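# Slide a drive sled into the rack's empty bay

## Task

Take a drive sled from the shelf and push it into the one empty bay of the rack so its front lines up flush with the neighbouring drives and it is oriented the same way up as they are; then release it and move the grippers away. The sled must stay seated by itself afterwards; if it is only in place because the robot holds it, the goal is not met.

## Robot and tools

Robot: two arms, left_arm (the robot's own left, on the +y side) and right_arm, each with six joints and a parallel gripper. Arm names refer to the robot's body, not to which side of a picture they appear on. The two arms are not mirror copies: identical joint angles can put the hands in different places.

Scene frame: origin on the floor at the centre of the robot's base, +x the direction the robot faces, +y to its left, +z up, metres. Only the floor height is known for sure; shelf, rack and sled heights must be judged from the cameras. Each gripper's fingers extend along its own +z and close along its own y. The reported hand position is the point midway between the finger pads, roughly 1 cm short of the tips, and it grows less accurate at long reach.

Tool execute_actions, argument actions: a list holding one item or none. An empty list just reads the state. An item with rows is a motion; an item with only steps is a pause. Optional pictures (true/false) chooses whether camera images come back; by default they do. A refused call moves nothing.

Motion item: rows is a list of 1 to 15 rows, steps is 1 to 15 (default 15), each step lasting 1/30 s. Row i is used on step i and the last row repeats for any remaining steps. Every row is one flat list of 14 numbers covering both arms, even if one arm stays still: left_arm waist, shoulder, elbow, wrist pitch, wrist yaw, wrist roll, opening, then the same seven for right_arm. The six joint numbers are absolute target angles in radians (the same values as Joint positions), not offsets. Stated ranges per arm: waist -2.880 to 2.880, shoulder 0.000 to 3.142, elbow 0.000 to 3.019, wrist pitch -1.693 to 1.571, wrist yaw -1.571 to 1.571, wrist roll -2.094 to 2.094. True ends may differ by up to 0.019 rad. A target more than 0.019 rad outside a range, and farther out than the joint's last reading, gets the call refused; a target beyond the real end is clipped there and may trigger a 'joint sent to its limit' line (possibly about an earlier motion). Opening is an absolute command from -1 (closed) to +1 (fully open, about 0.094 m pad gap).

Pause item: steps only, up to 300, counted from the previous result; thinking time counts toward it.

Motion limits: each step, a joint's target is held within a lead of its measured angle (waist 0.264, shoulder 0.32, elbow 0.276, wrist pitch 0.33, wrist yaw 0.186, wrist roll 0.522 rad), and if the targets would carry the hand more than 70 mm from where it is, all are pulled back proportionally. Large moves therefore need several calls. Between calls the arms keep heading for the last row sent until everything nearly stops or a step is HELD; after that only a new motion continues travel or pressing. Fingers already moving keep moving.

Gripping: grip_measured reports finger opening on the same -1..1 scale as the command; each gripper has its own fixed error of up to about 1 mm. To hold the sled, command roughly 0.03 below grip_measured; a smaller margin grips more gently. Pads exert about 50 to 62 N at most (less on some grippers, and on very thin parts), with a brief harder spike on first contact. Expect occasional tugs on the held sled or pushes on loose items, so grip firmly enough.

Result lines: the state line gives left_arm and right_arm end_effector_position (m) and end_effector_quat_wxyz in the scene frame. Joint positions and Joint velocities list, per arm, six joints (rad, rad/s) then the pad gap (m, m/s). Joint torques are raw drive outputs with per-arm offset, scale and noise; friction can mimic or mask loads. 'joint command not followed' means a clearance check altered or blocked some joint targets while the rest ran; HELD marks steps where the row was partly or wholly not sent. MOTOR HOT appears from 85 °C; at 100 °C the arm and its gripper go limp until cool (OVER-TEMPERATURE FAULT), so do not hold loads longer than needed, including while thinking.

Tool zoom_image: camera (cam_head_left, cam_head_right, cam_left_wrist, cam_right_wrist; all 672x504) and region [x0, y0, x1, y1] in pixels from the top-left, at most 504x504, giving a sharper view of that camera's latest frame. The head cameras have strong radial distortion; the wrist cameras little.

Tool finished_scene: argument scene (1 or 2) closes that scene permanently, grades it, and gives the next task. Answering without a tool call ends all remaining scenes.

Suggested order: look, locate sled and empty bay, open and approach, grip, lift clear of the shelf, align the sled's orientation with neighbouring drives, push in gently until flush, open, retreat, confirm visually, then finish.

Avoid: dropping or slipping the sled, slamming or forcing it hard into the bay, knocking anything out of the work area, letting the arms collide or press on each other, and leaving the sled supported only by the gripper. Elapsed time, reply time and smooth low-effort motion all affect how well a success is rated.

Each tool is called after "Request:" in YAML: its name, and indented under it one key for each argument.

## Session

Request:
execute_actions:
  actions: []

Scene clock: 0.00 s of 5400.00 s.
left_arm: end_effector_position=(+0.6320, +0.0134, +1.2100) grip_measured=+1.000 end_effector_quat_wxyz=(+0.316, -0.005, +0.909, -0.271) | right_arm: end_effector_position=(+0.5644, -0.0617, +1.0009) grip_measured=-0.984 end_effector_quat_wxyz=(+0.342, -0.183, +0.918, +0.082)
Joint positions: left_arm=[ 0.347  1.875  1.314 -0.145  0.131 -0.457  0.094] | right_arm=[-0.347  2.139  1.07   0.258  0.08  -0.03   0.001]
Joint velocities: left_arm=[-0.005 -0.005  0.002  0.007 -0.022  0.007  0.   ] | right_arm=[ 0.005  0.005 -0.022 -0.012  0.037  0.007  0.001]
Joint torques (N m, as the arm reports them, + toward a larger angle): no reading
Motor temperatures (°C, as the motors report them): left_arm=[30 40 42 30 29 30] | right_arm=[30 35 33 28 29 31]

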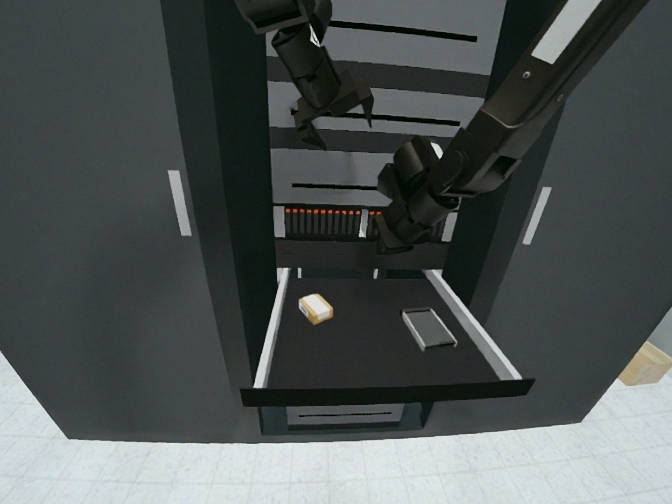

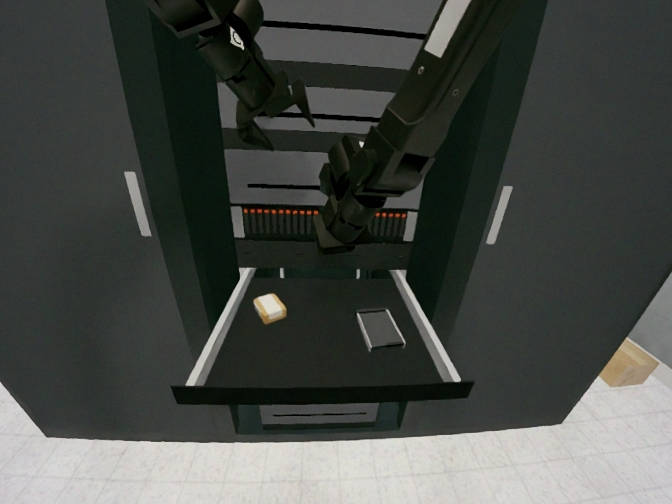

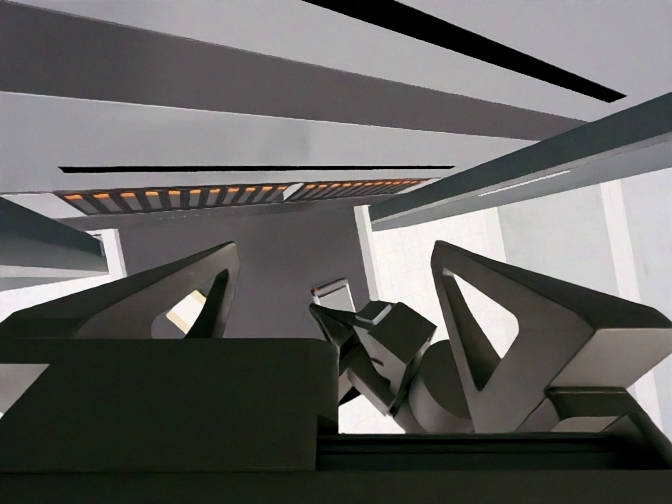

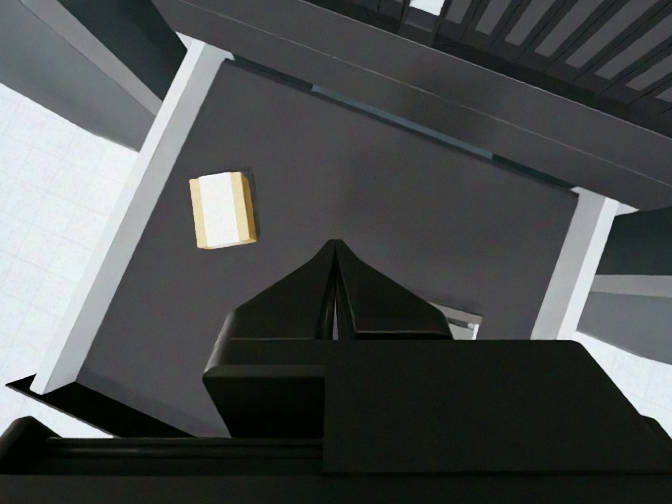

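Request:
zoom_image:
  camera: "cam_head_left"
  region: [240, 180, 540, 410]

Request:
zoom_image:
  camera: "cam_head_right"
  region: [180, 180, 480, 410]

Request:
zoom_image:
  camera: "cam_left_wrist"
  region: [270, 250, 400, 340]

Region (240, 180, 540, 410) of cam_head_left's 672x504 image, scaled by 1.680, with more detail than that image has; it fills the top 386 rows of this view, and the rest is white.

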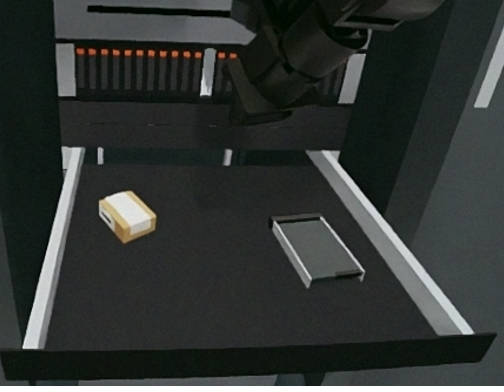

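Region (180, 180, 480, 410) of cam_head_right's 672x504 image, scaled by 1.680, with more detail than that image has; it fills the top 386 rows of this view, and the rest is white.

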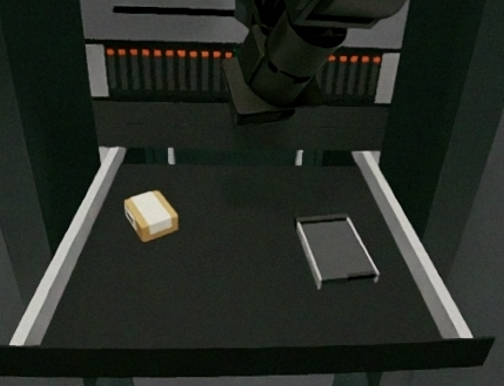

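Region (270, 250, 400, 340) of cam_left_wrist's 672x504 image, scaled by 3.877, with more detail than that image has; it fills the top 349 rows of this view, and the rest is white.

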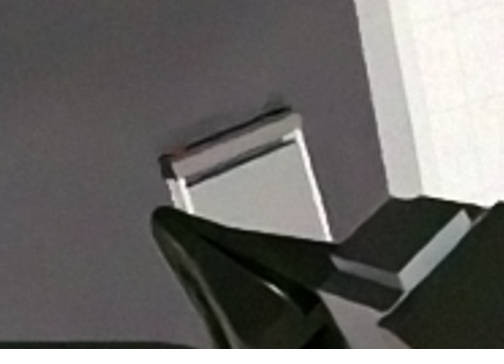

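Request:
execute_actions:
  actions:
    - {"rows": [[0.30,1.95,1.45,-0.75,0.0,-0.98,1.0,-0.95,1.75,0.40,1.44,0.0,1.45,1.0]], "steps": 15}
  pictures: false

Request:
execute_actions:
  actions:
    - {"rows": [[0.10,2.30,1.80,-0.90,0.0,-0.98,1.0,-0.95,1.75,0.40,1.44,0.0,1.45,1.0]], "steps": 15}
  pictures: false

Scene clock: 28.13 s of 5400.00 s.
left_arm: end_effector_position=(+0.5484, +0.0338, +1.1280) grip_measured=+1.000 end_effector_quat_wxyz=(+0.064, -0.236, +0.961, -0.128) | right_arm: end_effector_position=(+0.5127, -0.3208, +1.1132) grip_measured=+1.000 end_effector_quat_wxyz=(+0.488, +0.252, +0.817, +0.174)
Joint positions: left_arm=[ 0.3    1.962  1.422 -0.733  0.003 -0.948  0.094] | right_arm=[-0.768  1.787  0.552  0.831  0.007  0.555  0.094]
Joint velocities: left_arm=[-0.015 -0.005 -0.002 -0.017  0.007 -0.081  0.   ] | right_arm=[-1.392 -0.298 -1.038  1.805  0.007  1.619  0.   ]
Joint torques (N m, as the arm reports them, + toward a larger angle): left_arm=[ -0.63 -18.94   9.37   0.37  -0.03  -0.18] | right_arm=[-0.51 -8.65  2.89  2.12 -0.11 -0.07]
Motor temperatures (°C, as the motors report them): left_arm=[30 43 47 30 29 30] | right_arm=[31 37 34 28 28 31]
Steps of this call (steps 1 to 90: nothing new was sent; then 24.63 s passed at rest; steps 91 to 105: all 15 steps of this action). Readings (joint positions):
91: left_arm=[0.343 1.879 1.328 -0.198 0.074 -0.528] | right_arm=[-0.352 2.133 1.060 0.275 0.066 -0.005]
92: left_arm=[0.339 1.889 1.361 -0.306 0.028 -0.617] | right_arm=[-0.358 2.119 1.033 0.310 0.052 0.027]
94: left_arm=[0.329 1.915 1.413 -0.505 0.006 -0.743] | right_arm=[-0.389 2.071 0.964 0.370 0.034 0.093]
98: left_arm=[0.308 1.947 1.422 -0.710 0.004 -0.876] | right_arm=[-0.492 1.949 0.820 0.505 0.016 0.237]
105: the state above

Scene clock: 28.63 s of 5400.00 s.
left_arm: end_effector_position=(+0.4945, -0.1249, +1.0224) grip_measured=+1.000 end_effector_quat_wxyz=(-0.010, -0.128, +0.989, -0.073) | right_arm: end_effector_position=(+0.4738, -0.4226, +1.2105) grip_measured=+1.000 end_effector_quat_wxyz=(+0.558, +0.527, +0.491, +0.412)
Joint positions: left_arm=[ 0.07   2.334  1.749 -0.881  0.001 -0.963  0.094] | right_arm=[-0.965  1.754  0.392  1.416  0.003  1.394  0.094]
Joint velocities: left_arm=[-0.317  0.034 -0.002 -0.09  -0.051 -0.051  0.   ] | right_arm=[-0.005  0.015 -0.002  0.017 -0.095  0.315  0.   ]
Joint torques (N m, as the arm reports them, + toward a larger angle): left_arm=[  1.32 -24.52  10.6    0.26   0.07  -0.17] | right_arm=[ 1.16 -7.64  3.32  2.68 -0.15 -0.09]
Motor temperatures (°C, as the motors report them): left_arm=[30 43 47 30 29 30] | right_arm=[31 37 34 28 28 31]
Steps of this call (steps 1 to 15: all 15 steps of this action). Readings (joint positions):
1: left_arm=[0.295 1.972 1.430 -0.744 0.003 -0.950] | right_arm=[-0.816 1.779 0.513 0.899 0.006 0.624]
2: left_arm=[0.291 1.991 1.456 -0.766 0.001 -0.950] | right_arm=[-0.863 1.774 0.475 0.985 0.005 0.714]
4: left_arm=[0.268 2.055 1.522 -0.792 0.001 -0.951] | right_arm=[-0.944 1.773 0.414 1.182 0.005 0.909]
8: left_arm=[0.199 2.206 1.666 -0.837 0.001 -0.954] | right_arm=[-0.973 1.761 0.392 1.392 0.004 1.219]
15: the state above

Request:
execute_actions:
  actions:
    - {"rows": [[0.02,2.36,1.83,-0.985,-0.11,-1.0,1.0,-0.95,1.75,0.40,1.44,0.0,1.45,1.0]], "steps": 15}
  pictures: true

Scene clock: 30.70 s of 5400.00 s.
left_arm: end_effector_position=(+0.4670, -0.1399, +1.0223) grip_measured=+1.000 end_effector_quat_wxyz=(+0.008, -0.102, +0.995, -0.013) | right_arm: end_effector_position=(+0.4738, -0.4226, +1.2105) grip_measured=+1.000 end_effector_quat_wxyz=(+0.548, +0.539, +0.478, +0.425)
Joint positions: left_arm=[-0.001  2.357  1.783 -0.967 -0.107 -0.985  0.094] | right_arm=[-0.965  1.754  0.392  1.416  0.003  1.44   0.094]
Joint velocities: left_arm=[ 0.024 -0.015  0.007  0.002  0.066  0.007  0.   ] | right_arm=[-0.015 -0.024 -0.017  0.022  0.037 -0.037  0.   ]
Joint torques (N m, as the arm reports them, + toward a larger angle): left_arm=[  0.04 -21.19  10.15  -0.1   -0.12  -0.2 ] | right_arm=[ 1.18 -7.61  3.34  2.72 -0.14 -0.09]
Motor temperatures (°C, as the motors report them): left_arm=[30 43 47 30 29 30] | right_arm=[31 37 34 28 29 31]
Steps of this call (steps 1 to 30: the robot went on to your last target; steps 31 to 47: nothing new was sent; steps 48 to 62: all 15 steps of this action). Readings (joint positions):
48: left_arm=[0.102 2.330 1.757 -0.898 -0.048 -0.970] | right_arm=[-0.965 1.754 0.392 1.416 0.003 1.440]
49: left_arm=[0.098 2.335 1.768 -0.925 -0.088 -0.974] | right_arm=[-0.965 1.754 0.392 1.416 0.003 1.440]
51: left_arm=[0.080 2.343 1.781 -0.952 -0.105 -0.979] | right_arm=[-0.965 1.754 0.392 1.416 0.003 1.440]
55: left_arm=[0.033 2.353 1.783 -0.965 -0.107 -0.983] | right_arm=[-0.965 1.754 0.392 1.416 0.003 1.440]
62: the state above

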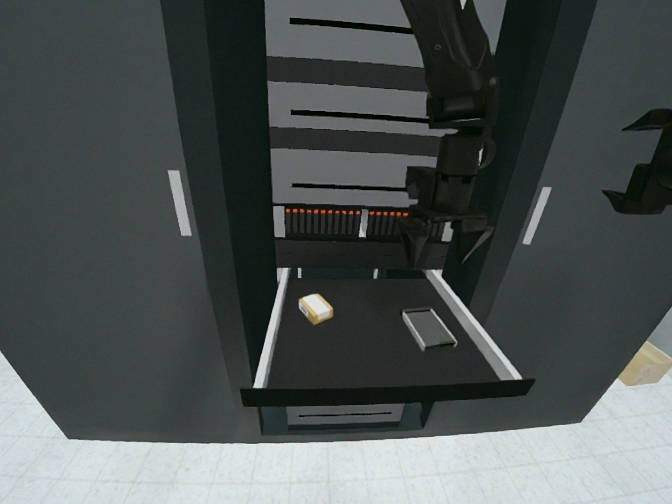

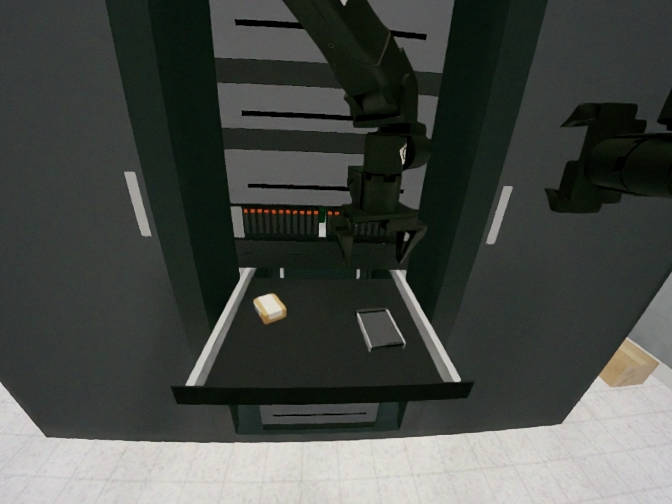

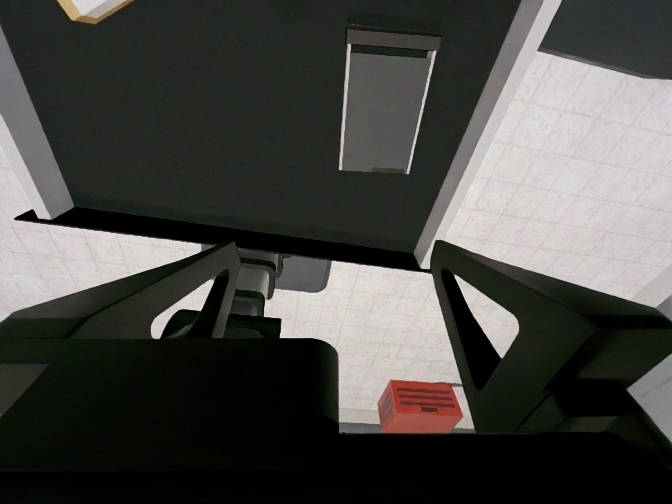

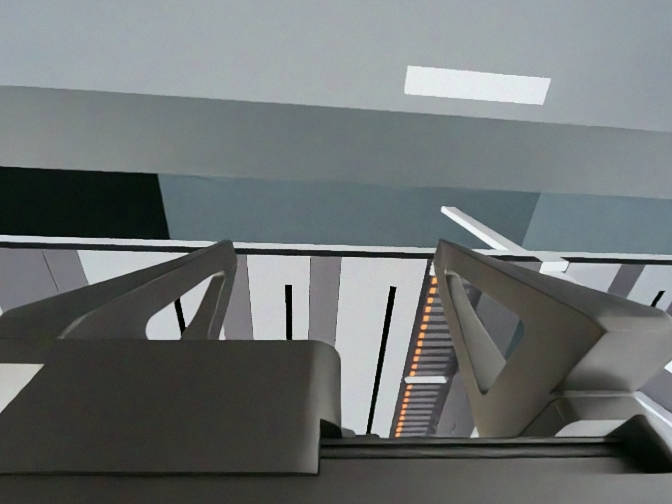

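Request:
execute_actions:
  actions:
    - {"rows": [[0.01,2.40,1.88,-0.99,-0.11,-0.96,1.0,-0.95,1.75,0.40,1.44,0.0,1.45,1.0],[0.015,2.44,1.925,-0.995,-0.11,-0.95,1.0,-0.95,1.75,0.40,1.44,0.0,1.45,1.0],[0.02,2.48,1.97,-1.0,-0.11,-0.94,1.0,-0.95,1.75,0.40,1.44,0.0,1.45,1.0],[0.025,2.52,2.015,-1.005,-0.11,-0.93,1.0,-0.95,1.75,0.40,1.44,0.0,1.45,1.0],[0.03,2.56,2.06,-1.01,-0.11,-0.92,1.0,-0.95,1.75,0.40,1.44,0.0,1.45,1.0],[0.035,2.60,2.10,-1.015,-0.11,-0.91,1.0,-0.95,1.75,0.40,1.44,0.0,1.45,1.0],[0.035,2.64,2.14,-1.02,-0.11,-0.90,1.0,-0.95,1.75,0.40,1.44,0.0,1.45,1.0],[0.035,2.675,2.18,-1.023,-0.11,-0.89,1.0,-0.95,1.75,0.40,1.44,0.0,1.45,1.0],[0.035,2.705,2.215,-1.023,-0.11,-0.885,1.0,-0.95,1.75,0.40,1.44,0.0,1.45,1.0],[0.035,2.73,2.245,-1.023,-0.11,-0.885,1.0,-0.95,1.75,0.40,1.44,0.0,1.45,1.0],[0.035,2.75,2.265,-1.023,-0.11,-0.885,1.0,-0.95,1.75,0.40,1.44,0.0,1.45,1.0],[0.035,2.765,2.275,-1.023,-0.11,-0.885,1.0,-0.95,1.75,0.40,1.44,0.0,1.45,1.0]], "steps": 15}
  pictures: false

Request:
execute_actions:
  actions:
    - {"steps": 10}
  pictures: true

Scene clock: 36.50 s of 5400.00 s.
left_arm: end_effector_position=(+0.5166, -0.1812, +0.8822) grip_measured=+1.000 end_effector_quat_wxyz=(+0.004, -0.077, +0.997, -0.009) | right_arm: end_effector_position=(+0.4738, -0.4226, +1.2105) grip_measured=+1.000 end_effector_quat_wxyz=(+0.548, +0.539, +0.478, +0.425)
Joint positions: left_arm=[ 0.028  2.774  2.226 -1.001 -0.107 -0.907  0.094] | right_arm=[-0.965  1.754  0.392  1.416  0.003  1.44   0.094]
Joint velocities: left_arm=[ 0.015  0.532  0.007 -0.134 -0.051  0.037  0.   ] | right_arm=[-0.024 -0.005  0.027 -0.017 -0.007 -0.007  0.   ]
Joint torques (N m, as the arm reports them, + toward a larger angle): left_arm=[ -1.75 -27.2   10.3    0.09  -0.11   0.09] | right_arm=[ 1.12 -7.54  3.33  2.73 -0.14 -0.09]
Motor temperatures (°C, as the motors report them): left_arm=[30 44 47 30 29 30] | right_arm=[31 37 34 29 29 31]
Steps of this call (steps 1 to 30: the robot went on to your last target; steps 31 to 90: nothing new was sent; then 2.30 s passed at rest; steps 91 to 105: all 15 steps of this action). Readings (joint positions):
91: left_arm=[0.017 2.360 1.788 -0.970 -0.107 -0.985] | right_arm=[-0.965 1.754 0.392 1.416 0.003 1.440]
92: left_arm=[0.017 2.371 1.807 -0.977 -0.107 -0.982] | right_arm=[-0.965 1.754 0.392 1.416 0.003 1.440]
94: left_arm=[0.017 2.419 1.887 -0.987 -0.107 -0.971] | right_arm=[-0.965 1.754 0.392 1.416 0.003 1.440]
98: left_arm=[0.020 2.568 2.092 -0.992 -0.107 -0.939] | right_arm=[-0.965 1.754 0.392 1.416 0.003 1.440]
105: the state above

Scene clock: 36.83 s of 5400.00 s.
left_arm: end_effector_position=(+0.5074, -0.1731, +0.8634) grip_measured=+1.000 end_effector_quat_wxyz=(-0.008, -0.073, +0.997, +0.004) | right_arm: end_effector_position=(+0.4738, -0.4226, +1.2105) grip_measured=+1.000 end_effector_quat_wxyz=(+0.548, +0.539, +0.478, +0.425)
Joint positions: left_arm=[ 0.03   2.801  2.227 -1.01  -0.107 -0.899  0.094] | right_arm=[-0.965  1.754  0.392  1.416  0.003  1.44   0.094]
Joint velocities: left_arm=[-0.024 -0.103 -0.012 -0.002  0.007 -0.007  0.   ] | right_arm=[-0.005 -0.005  0.017 -0.007  0.037  0.022  0.   ]
Joint torques (N m, as the arm reports them, + toward a larger angle): left_arm=[ -1.48 -26.22  10.35  -0.03  -0.1    0.04] | right_arm=[ 1.18 -7.63  3.32  2.72 -0.14 -0.09]
Motor temperatures (°C, as the motors report them): left_arm=[30 44 47 30 29 30] | right_arm=[31 37 34 29 29 31]
Steps of this call (steps 1 to 10: the robot went on to your last target). Readings (joint positions):
1: left_arm=[0.029 2.790 2.226 -1.004 -0.107 -0.905] | right_arm=[-0.965 1.754 0.392 1.416 0.003 1.440]
2: left_arm=[0.029 2.802 2.226 -1.007 -0.107 -0.903] | right_arm=[-0.965 1.754 0.392 1.416 0.003 1.440]
4: left_arm=[0.030 2.814 2.226 -1.009 -0.107 -0.902] | right_arm=[-0.965 1.754 0.392 1.416 0.003 1.440]
8: left_arm=[0.030 2.808 2.227 -1.010 -0.107 -0.900] | right_arm=[-0.965 1.754 0.392 1.416 0.003 1.440]
10: the state above

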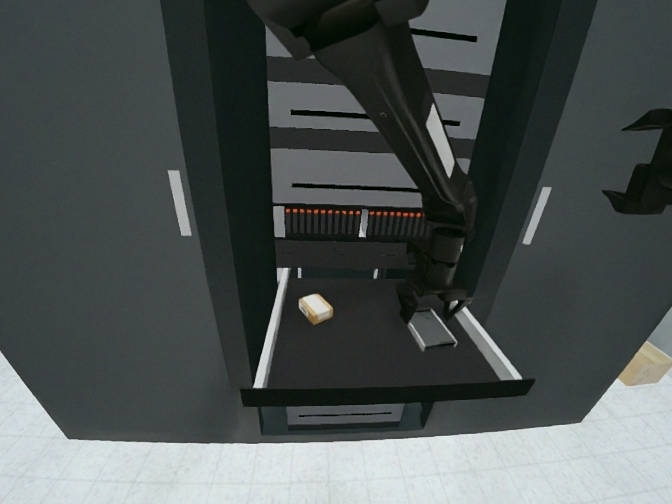

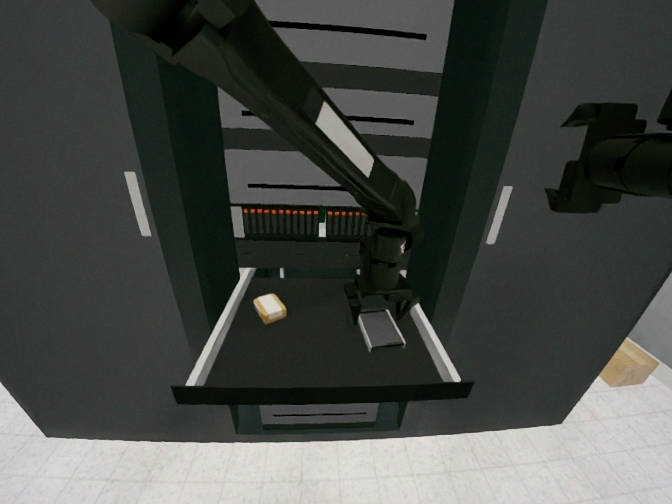

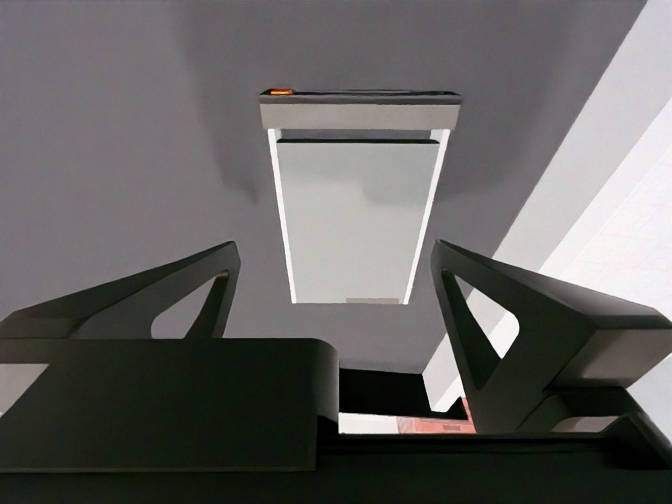

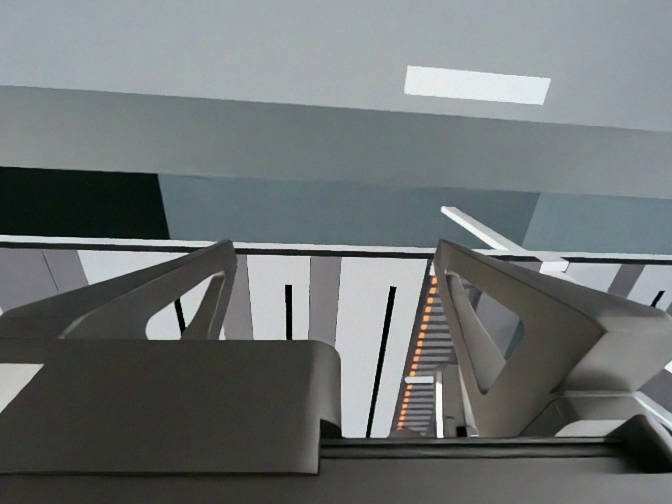

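Request:
execute_actions:
  actions:
    - {"rows": [[0.040,2.800,2.285,-1.027,-0.11,-0.88,1.0,-0.95,1.75,0.40,1.44,0.0,1.45,1.0],[0.042,2.805,2.295,-1.030,-0.11,-0.88,1.0,-0.95,1.75,0.40,1.44,0.0,1.45,1.0],[0.044,2.810,2.305,-1.034,-0.11,-0.875,1.0,-0.95,1.75,0.40,1.44,0.0,1.45,1.0],[0.046,2.815,2.315,-1.038,-0.11,-0.875,1.0,-0.95,1.75,0.40,1.44,0.0,1.45,1.0],[0.048,2.820,2.325,-1.042,-0.11,-0.875,1.0,-0.95,1.75,0.40,1.44,0.0,1.45,1.0],[0.048,2.825,2.335,-1.046,-0.11,-0.875,1.0,-0.95,1.75,0.40,1.44,0.0,1.45,1.0],[0.048,2.830,2.345,-1.050,-0.11,-0.875,1.0,-0.95,1.75,0.40,1.44,0.0,1.45,1.0],[0.048,2.835,2.355,-1.054,-0.11,-0.875,1.0,-0.95,1.75,0.40,1.44,0.0,1.45,1.0],[0.048,2.840,2.362,-1.057,-0.11,-0.875,1.0,-0.95,1.75,0.40,1.44,0.0,1.45,1.0],[0.048,2.844,2.368,-1.057,-0.11,-0.875,1.0,-0.95,1.75,0.40,1.44,0.0,1.45,1.0]], "steps": 15}
  pictures: true

Scene clock: 40.33 s of 5400.00 s.
left_arm: end_effector_position=(+0.5290, -0.1798, +0.8683) grip_measured=+1.000 end_effector_quat_wxyz=(+0.002, -0.076, +0.997, -0.006) | right_arm: end_effector_position=(+0.4738, -0.4226, +1.2105) grip_measured=+1.000 end_effector_quat_wxyz=(+0.548, +0.539, +0.478, +0.425)
Joint positions: left_arm=[ 0.043  2.835  2.318 -1.038 -0.107 -0.889  0.094] | right_arm=[-0.965  1.754  0.392  1.416  0.003  1.44   0.094]
Joint velocities: left_arm=[ 0.005  0.015 -0.017 -0.037 -0.051 -0.037  0.   ] | right_arm=[-0.005 -0.015  0.022  0.002  0.022 -0.007  0.   ]
Joint torques (N m, as the arm reports them, + toward a larger angle): left_arm=[ -1.41 -23.05  10.6   -0.12  -0.09   0.05] | right_arm=[ 1.15 -7.61  3.33  2.72 -0.14 -0.1 ]
Motor temperatures (°C, as the motors report them): left_arm=[30 45 47 30 29 30] | right_arm=[31 36 34 29 29 31]
Steps of this call (steps 1 to 30: the robot went on to your last target; steps 31 to 90: nothing new was sent; steps 91 to 105: all 15 steps of this action). Readings (joint positions):
91: left_arm=[0.030 2.792 2.230 -1.010 -0.107 -0.898] | right_arm=[-0.965 1.754 0.392 1.416 0.003 1.440]
92: left_arm=[0.030 2.793 2.232 -1.010 -0.107 -0.897] | right_arm=[-0.965 1.754 0.392 1.416 0.003 1.440]
94: left_arm=[0.031 2.799 2.246 -1.015 -0.107 -0.894] | right_arm=[-0.965 1.754 0.392 1.416 0.003 1.440]
98: left_arm=[0.035 2.818 2.288 -1.028 -0.107 -0.891] | right_arm=[-0.965 1.754 0.392 1.416 0.003 1.440]
105: the state above

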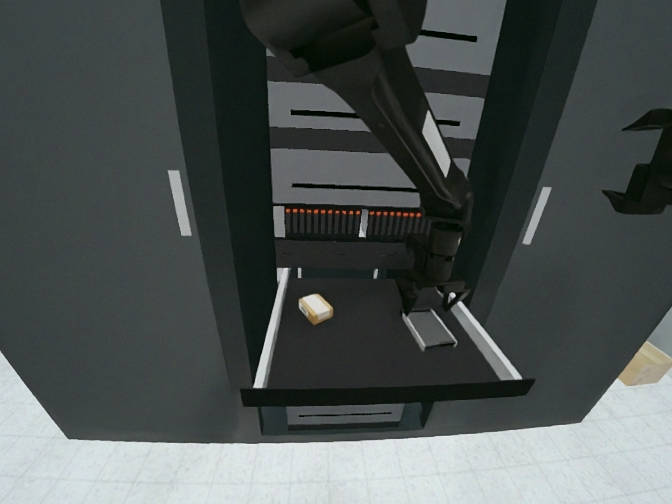

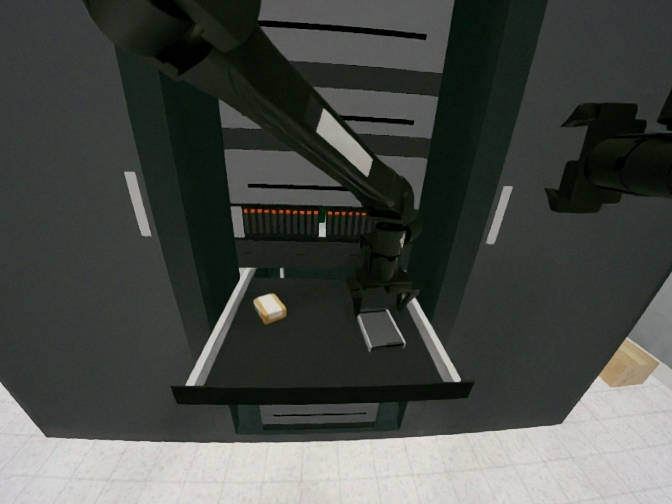

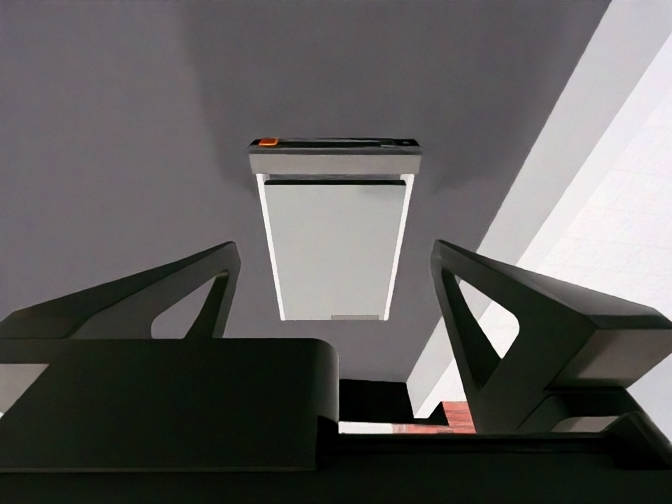

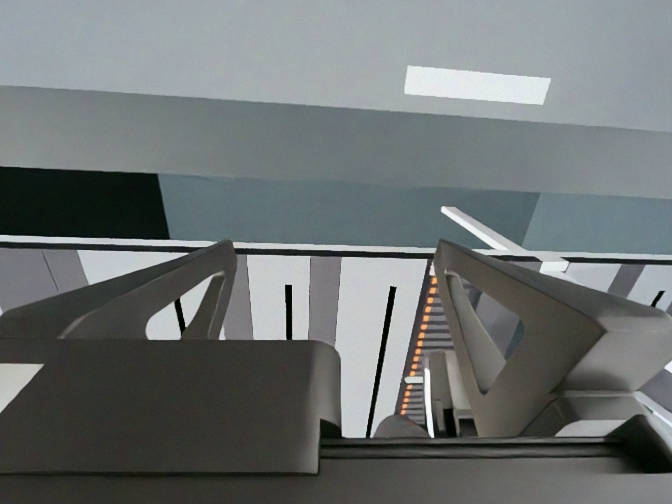

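Request:
execute_actions:
  actions:
    - {"rows": [[0.046,2.850,2.372,-1.045,-0.11,-0.88,1.0,-0.95,1.75,0.40,1.44,0.0,1.45,1.0],[0.046,2.856,2.376,-1.045,-0.11,-0.88,1.0,-0.95,1.75,0.40,1.44,0.0,1.45,1.0],[0.046,2.862,2.380,-1.045,-0.11,-0.88,1.0,-0.95,1.75,0.40,1.44,0.0,1.45,1.0],[0.046,2.868,2.385,-1.045,-0.11,-0.88,1.0,-0.95,1.75,0.40,1.44,0.0,1.45,1.0],[0.046,2.874,2.389,-1.045,-0.11,-0.88,1.0,-0.95,1.75,0.40,1.44,0.0,1.45,1.0],[0.046,2.880,2.393,-1.045,-0.11,-0.88,1.0,-0.95,1.75,0.40,1.44,0.0,1.45,1.0],[0.046,2.886,2.398,-1.045,-0.11,-0.88,1.0,-0.95,1.75,0.40,1.44,0.0,1.45,1.0],[0.046,2.891,2.402,-1.045,-0.11,-0.88,1.0,-0.95,1.75,0.40,1.44,0.0,1.45,1.0],[0.046,2.896,2.406,-1.045,-0.11,-0.88,1.0,-0.95,1.75,0.40,1.44,0.0,1.45,1.0],[0.046,2.900,2.409,-1.045,-0.11,-0.88,1.0,-0.95,1.75,0.40,1.44,0.0,1.45,1.0]], "steps": 15}
  pictures: true

Scene clock: 43.33 s of 5400.00 s.
left_arm: end_effector_position=(+0.5211, -0.1770, +0.8372) grip_measured=+1.000 end_effector_quat_wxyz=(-0.006, -0.074, +0.997, +0.002) | right_arm: end_effector_position=(+0.4738, -0.4226, +1.2105) grip_measured=+1.000 end_effector_quat_wxyz=(+0.548, +0.539, +0.478, +0.425)
Joint positions: left_arm=[ 0.043  2.898  2.359 -1.039 -0.107 -0.889  0.094] | right_arm=[-0.965  1.754  0.392  1.416  0.003  1.44   0.094]
Joint velocities: left_arm=[ 0.005  0.083 -0.002 -0.002 -0.007 -0.051  0.   ] | right_arm=[-0.005 -0.005  0.002 -0.012  0.037  0.007  0.   ]
Joint torques (N m, as the arm reports them, + toward a larger angle): left_arm=[ -1.44 -24.07  10.49   0.35  -0.09   0.  ] | right_arm=[ 1.18 -7.69  3.32  2.72 -0.14 -0.09]
Motor temperatures (°C, as the motors report them): left_arm=[30 45 47 30 29 30] | right_arm=[31 36 34 29 29 31]
Steps of this call (steps 1 to 15: the robot went on to your last target; steps 16 to 75: nothing new was sent; steps 76 to 90: all 15 steps of this action). Readings (joint positions):
76: left_arm=[0.043 2.838 2.318 -1.039 -0.107 -0.889] | right_arm=[-0.965 1.754 0.392 1.416 0.003 1.440]
77: left_arm=[0.043 2.839 2.320 -1.039 -0.107 -0.889] | right_arm=[-0.965 1.754 0.392 1.416 0.003 1.440]
79: left_arm=[0.043 2.844 2.328 -1.039 -0.107 -0.889] | right_arm=[-0.965 1.754 0.392 1.416 0.003 1.440]
83: left_arm=[0.043 2.864 2.349 -1.039 -0.107 -0.889] | right_arm=[-0.965 1.754 0.392 1.416 0.003 1.440]
90: the state above

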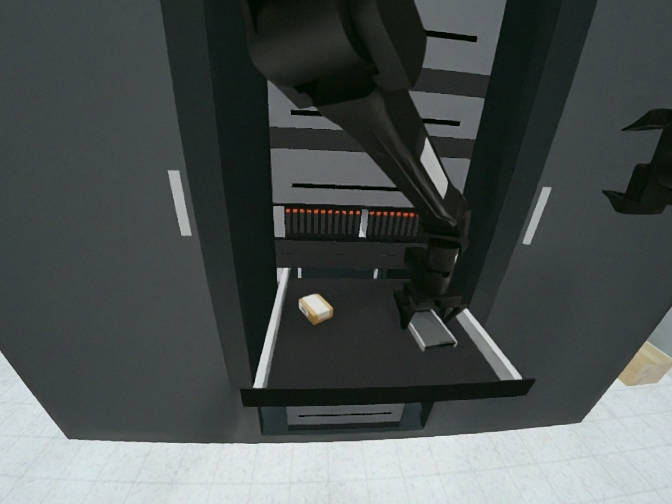

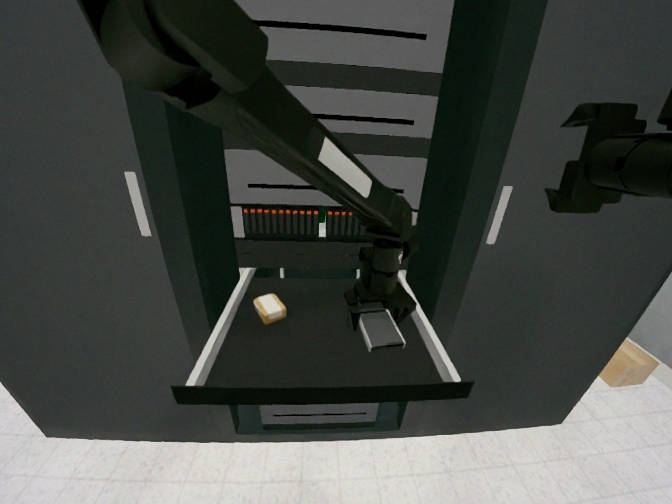

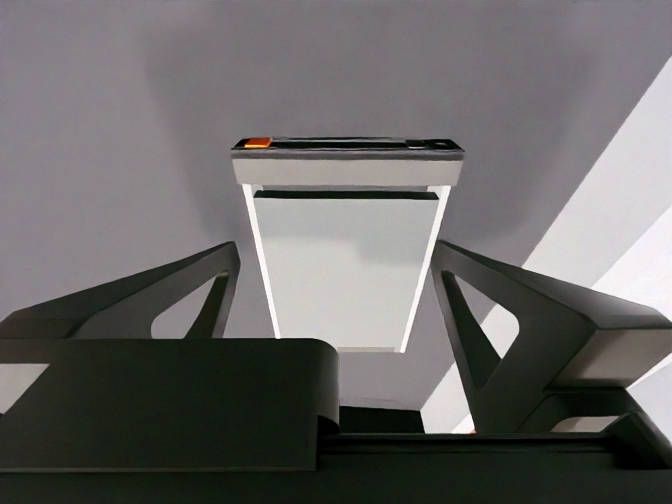

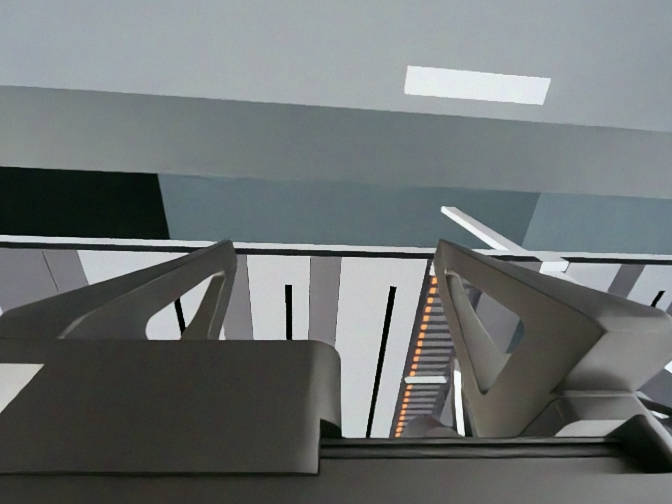

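Request:
execute_actions:
  actions:
    - {"rows": [[0.046,2.885,2.405,-1.045,-0.11,-0.88,0.5,-0.95,1.75,0.40,1.44,0.0,1.45,1.0]], "steps": 12}
  pictures: false

Scene clock: 44.27 s of 5400.00 s.
left_arm: end_effector_position=(+0.5206, -0.1767, +0.8349) grip_measured=+0.565 end_effector_quat_wxyz=(-0.006, -0.074, +0.997, +0.003) | right_arm: end_effector_position=(+0.4738, -0.4226, +1.2105) grip_measured=+1.000 end_effector_quat_wxyz=(+0.548, +0.539, +0.478, +0.425)
Joint positions: left_arm=[ 0.043  2.902  2.362 -1.039 -0.108 -0.888  0.074] | right_arm=[-0.965  1.754  0.392  1.416  0.003  1.44   0.094]
Joint velocities: left_arm=[-0.015 -0.015  0.007 -0.002  0.007 -0.007 -0.   ] | right_arm=[-0.005 -0.005  0.007 -0.017 -0.051  0.007  0.   ]
Joint torques (N m, as the arm reports them, + toward a larger angle): left_arm=[ -1.9  -25.21  10.14   0.36  -0.05  -0.02] | right_arm=[ 1.22 -7.63  3.32  2.73 -0.14 -0.09]
Motor temperatures (°C, as the motors report them): left_arm=[30 45 48 30 29 30] | right_arm=[31 36 34 29 29 31]
Steps of this call (steps 1 to 15: the robot went on to your last target; step 16: nothing new was sent; steps 17 to 28: all 12 steps of this action). Readings (joint positions):
17: left_arm=[0.043 2.902 2.362 -1.039 -0.107 -0.889] | right_arm=[-0.965 1.754 0.392 1.416 0.003 1.440]
18: left_arm=[0.043 2.902 2.362 -1.039 -0.107 -0.888] | right_arm=[-0.965 1.754 0.392 1.416 0.003 1.440]
20: left_arm=[0.043 2.902 2.362 -1.039 -0.108 -0.888] | right_arm=[-0.965 1.754 0.392 1.416 0.003 1.440]
24: left_arm=[0.043 2.902 2.362 -1.039 -0.108 -0.888] | right_arm=[-0.965 1.754 0.392 1.416 0.003 1.440]
28: the state above

Request:
execute_actions:
  actions:
    - {"rows": [[0.046,2.86,2.40,-1.045,-0.11,-0.88,0.5,-0.95,1.75,0.40,1.44,0.0,1.45,1.0],[0.046,2.84,2.38,-1.05,-0.11,-0.88,0.5,-0.95,1.75,0.40,1.44,0.0,1.45,1.0],[0.05,2.81,2.35,-1.05,-0.11,-0.88,0.5,-0.95,1.75,0.40,1.44,0.0,1.45,1.0],[0.06,2.78,2.31,-1.05,-0.11,-0.88,0.5,-0.95,1.75,0.40,1.44,0.0,1.45,1.0],[0.07,2.74,2.26,-1.04,-0.11,-0.86,0.5,-0.95,1.75,0.40,1.44,0.0,1.45,1.0],[0.09,2.70,2.20,-1.02,-0.08,-0.82,0.5,-0.95,1.75,0.40,1.44,0.0,1.45,1.0],[0.11,2.66,2.13,-0.99,-0.04,-0.77,0.5,-0.95,1.75,0.40,1.44,0.0,1.45,1.0],[0.13,2.62,2.06,-0.95,0.0,-0.71,0.5,-0.95,1.75,0.40,1.44,0.0,1.45,1.0],[0.15,2.58,1.98,-0.91,0.05,-0.65,0.5,-0.95,1.75,0.40,1.44,0.0,1.45,1.0],[0.17,2.54,1.90,-0.87,0.10,-0.59,0.5,-0.95,1.75,0.40,1.44,0.0,1.45,1.0],[0.19,2.51,1.82,-0.82,0.15,-0.53,0.5,-0.95,1.75,0.40,1.44,0.0,1.45,1.0],[0.21,2.48,1.74,-0.77,0.20,-0.47,0.5,-0.95,1.75,0.40,1.44,0.0,1.45,1.0],[0.23,2.46,1.67,-0.72,0.25,-0.41,0.5,-0.95,1.75,0.40,1.44,0.0,1.45,1.0],[0.24,2.44,1.61,-0.68,0.28,-0.35,0.5,-0.95,1.75,0.40,1.44,0.0,1.45,1.0],[0.25,2.42,1.56,-0.65,0.30,-0.30,0.5,-0.95,1.75,0.40,1.44,0.0,1.45,1.0]], "steps": 15}
  pictures: false

Request:
execute_actions:
  actions:
    - {"rows": [[0.27,2.42,1.53,-0.60,0.40,-0.15,0.5,-0.95,1.75,0.40,1.44,0.0,1.45,1.0],[0.29,2.42,1.50,-0.54,0.50,0.0,0.5,-0.95,1.75,0.40,1.44,0.0,1.45,1.0],[0.31,2.42,1.47,-0.47,0.60,0.15,0.5,-0.95,1.75,0.40,1.44,0.0,1.45,1.0],[0.33,2.42,1.44,-0.39,0.70,0.30,0.5,-0.95,1.75,0.40,1.44,0.0,1.45,1.0],[0.35,2.42,1.41,-0.30,0.80,0.45,0.5,-0.95,1.75,0.40,1.44,0.0,1.45,1.0],[0.37,2.43,1.38,-0.20,0.90,0.60,0.5,-0.95,1.75,0.40,1.44,0.0,1.45,1.0],[0.39,2.44,1.35,-0.09,0.98,0.75,0.5,-0.95,1.75,0.40,1.44,0.0,1.45,1.0],[0.41,2.45,1.33,0.03,1.05,0.90,0.5,-0.95,1.75,0.40,1.44,0.0,1.45,1.0],[0.43,2.46,1.31,0.16,1.11,1.05,0.5,-0.95,1.75,0.40,1.44,0.0,1.45,1.0],[0.45,2.47,1.30,0.29,1.16,1.20,0.5,-0.95,1.75,0.40,1.44,0.0,1.45,1.0],[0.46,2.48,1.30,0.42,1.19,1.35,0.5,-0.95,1.75,0.40,1.44,0.0,1.45,1.0],[0.47,2.49,1.30,0.55,1.20,1.50,0.5,-0.95,1.75,0.40,1.44,0.0,1.45,1.0],[0.48,2.50,1.30,0.68,1.20,1.62,0.5,-0.95,1.75,0.40,1.44,0.0,1.45,1.0],[0.486,2.51,1.30,0.80,1.20,1.74,0.5,-0.95,1.75,0.40,1.44,0.0,1.45,1.0],[0.486,2.52,1.30,0.92,1.20,1.84,0.5,-0.95,1.75,0.40,1.44,0.0,1.45,1.0]], "steps": 15}
  pictures: false

Request:
execute_actions:
  actions:
    - {"rows": [[0.486,2.52,1.30,0.98,1.20,1.85,0.5,-0.95,1.75,0.40,1.44,0.0,1.45,1.0]], "steps": 15}
  pictures: true

Scene clock: 57.33 s of 5400.00 s.
left_arm: end_effector_position=(+0.4634, -0.0926, +0.9054) grip_measured=+0.565 end_effector_quat_wxyz=(-0.113, +0.019, +0.982, -0.148) | right_arm: end_effector_position=(+0.4738, -0.4226, +1.2105) grip_measured=+1.000 end_effector_quat_wxyz=(+0.548, +0.539, +0.478, +0.425)
Joint positions: left_arm=[ 0.168  2.507  1.703 -0.769  0.263 -0.573  0.074] | right_arm=[-0.965  1.754  0.392  1.416  0.003  1.44   0.094]
Joint velocities: left_arm=[ 0.767 -1.216 -2.151  1.526  0.916  1.692 -0.001] | right_arm=[-0.015 -0.005 -0.002 -0.002 -0.037 -0.007  0.   ]
Joint torques (N m, as the arm reports them, + toward a larger angle): left_arm=[  0.18 -21.12   5.29   0.52   0.21   0.03] | right_arm=[ 1.13 -7.6   3.36  2.73 -0.14 -0.09]
Motor temperatures (°C, as the motors report them): left_arm=[30 46 48 30 29 30] | right_arm=[31 36 33 29 29 31]
Steps of this call (steps 1 to 15: the robot went on to your last target; steps 16 to 90: nothing new was sent; then 9.57 s passed at rest; steps 91 to 105: all 15 steps of this action). Readings (joint positions):
91: left_arm=[0.043 2.902 2.362 -1.039 -0.108 -0.888] | right_arm=[-0.965 1.754 0.392 1.416 0.003 1.440]
92: left_arm=[0.043 2.901 2.362 -1.039 -0.108 -0.888] | right_arm=[-0.965 1.754 0.392 1.416 0.003 1.440]
94: left_arm=[0.044 2.887 2.342 -1.039 -0.108 -0.888] | right_arm=[-0.965 1.754 0.392 1.416 0.003 1.440]
98: left_arm=[0.055 2.789 2.186 -1.023 -0.050 -0.850] | right_arm=[-0.965 1.754 0.392 1.416 0.003 1.440]
105: the state above

Scene clock: 57.83 s of 5400.00 s.
left_arm: end_effector_position=(+0.5062, -0.0122, +0.9557) grip_measured=+0.566 end_effector_quat_wxyz=(+0.463, +0.562, +0.520, -0.446) | right_arm: end_effector_position=(+0.4738, -0.4226, +1.2105) grip_measured=+1.000 end_effector_quat_wxyz=(+0.548, +0.539, +0.478, +0.425)
Joint positions: left_arm=[0.492 2.514 1.289 0.483 1.19  0.843 0.074] | right_arm=[-0.965  1.754  0.392  1.416  0.003  1.44   0.094]
Joint velocities: left_arm=[ 0.171  0.405 -0.012  2.904  0.037  2.806 -0.001] | right_arm=[-0.005  0.005 -0.007  0.027 -0.081  0.037  0.   ]
Joint torques (N m, as the arm reports them, + toward a larger angle): left_arm=[ -2.   -19.94   4.03   1.95   1.06   0.03] | right_arm=[ 1.12 -7.62  3.33  2.73 -0.14 -0.1 ]
Motor temperatures (°C, as the motors report them): left_arm=[30 46 47 30 29 30] | right_arm=[31 36 33 29 29 31]
Steps of this call (steps 1 to 15: all 15 steps of this action). Readings (joint positions):
1: left_arm=[0.196 2.470 1.632 -0.721 0.327 -0.501] | right_arm=[-0.965 1.754 0.392 1.416 0.003 1.440]
2: left_arm=[0.227 2.442 1.573 -0.674 0.415 -0.411] | right_arm=[-0.965 1.754 0.392 1.416 0.003 1.440]
4: left_arm=[0.291 2.416 1.490 -0.560 0.606 -0.219] | right_arm=[-0.965 1.754 0.392 1.416 0.003 1.440]
8: left_arm=[0.398 2.427 1.373 -0.209 0.973 0.167] | right_arm=[-0.965 1.754 0.392 1.416 0.003 1.440]
15: the state above

Scene clock: 58.33 s of 5400.00 s.
left_arm: end_effector_position=(+0.5345, -0.0134, +0.9943) grip_measured=+0.567 end_effector_quat_wxyz=(+0.693, +0.715, +0.082, -0.031) | right_arm: end_effector_position=(+0.4738, -0.4226, +1.2105) grip_measured=+1.000 end_effector_quat_wxyz=(+0.548, +0.539, +0.478, +0.425)
Joint positions: left_arm=[0.497 2.539 1.289 0.945 1.195 1.781 0.074] | right_arm=[-0.965  1.754  0.392  1.416  0.003  1.44   0.094]
Joint velocities: left_arm=[-0.015  0.005  0.002 -0.032 -0.051  0.403 -0.001] | right_arm=[-0.015 -0.005 -0.007 -0.002  0.037  0.125  0.   ]
Joint torques (N m, as the arm reports them, + toward a larger angle): left_arm=[ -1.35 -19.59   4.29   2.68   0.64  -0.04] | right_arm=[ 1.15 -7.58  3.33  2.7  -0.14 -0.09]
Motor temperatures (°C, as the motors report them): left_arm=[30 46 47 30 29 30] | right_arm=[31 36 33 29 29 31]
Steps of this call (steps 1 to 15: all 15 steps of this action). Readings (joint positions):
1: left_arm=[0.497 2.526 1.289 0.580 1.190 0.940] | right_arm=[-0.965 1.754 0.392 1.416 0.003 1.440]
2: left_arm=[0.499 2.535 1.289 0.676 1.190 1.036] | right_arm=[-0.965 1.754 0.392 1.416 0.003 1.440]
4: left_arm=[0.501 2.543 1.289 0.840 1.192 1.230] | right_arm=[-0.965 1.754 0.392 1.416 0.003 1.440]
8: left_arm=[0.498 2.539 1.289 0.939 1.195 1.573] | right_arm=[-0.965 1.754 0.392 1.416 0.003 1.440]
15: the state above

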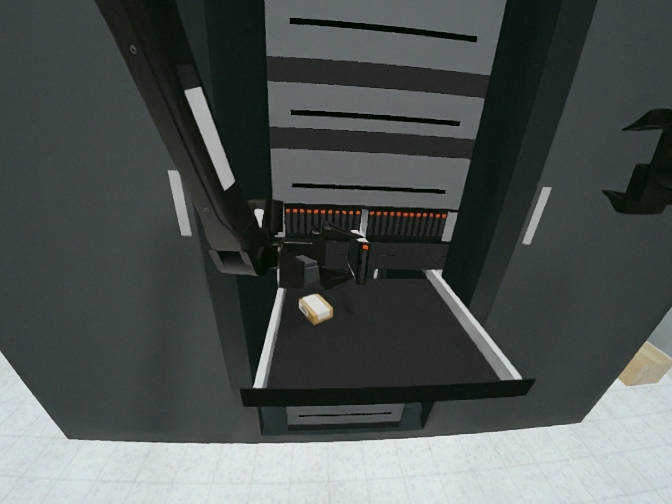

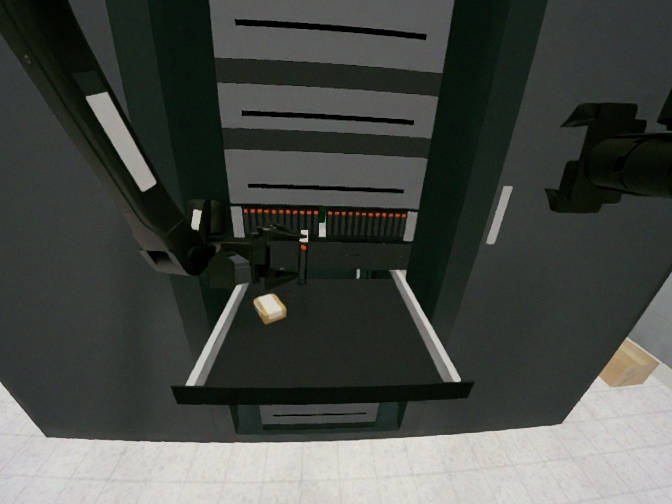

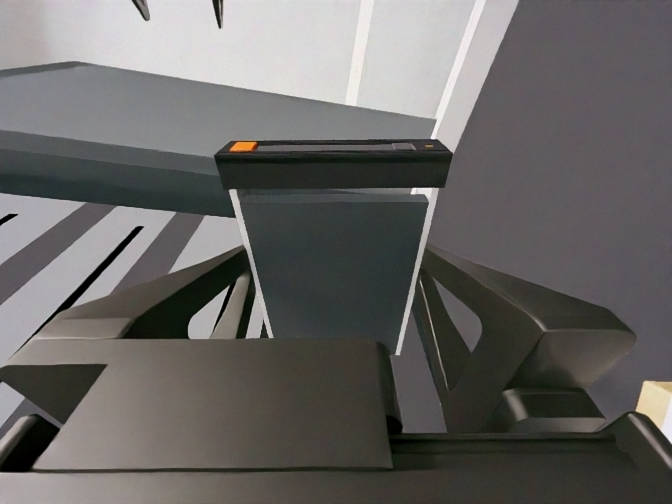

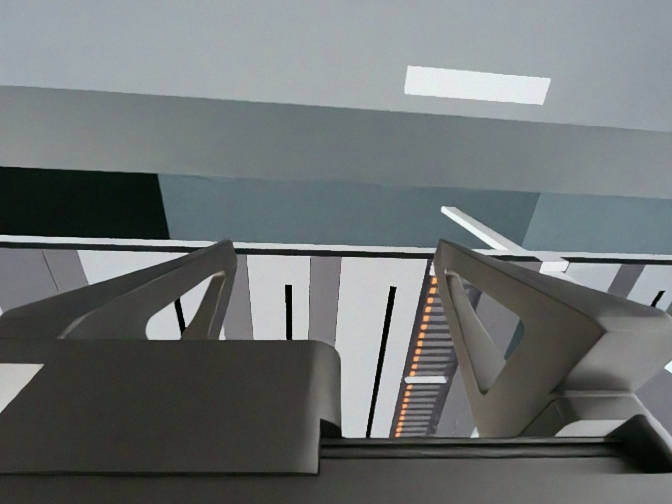

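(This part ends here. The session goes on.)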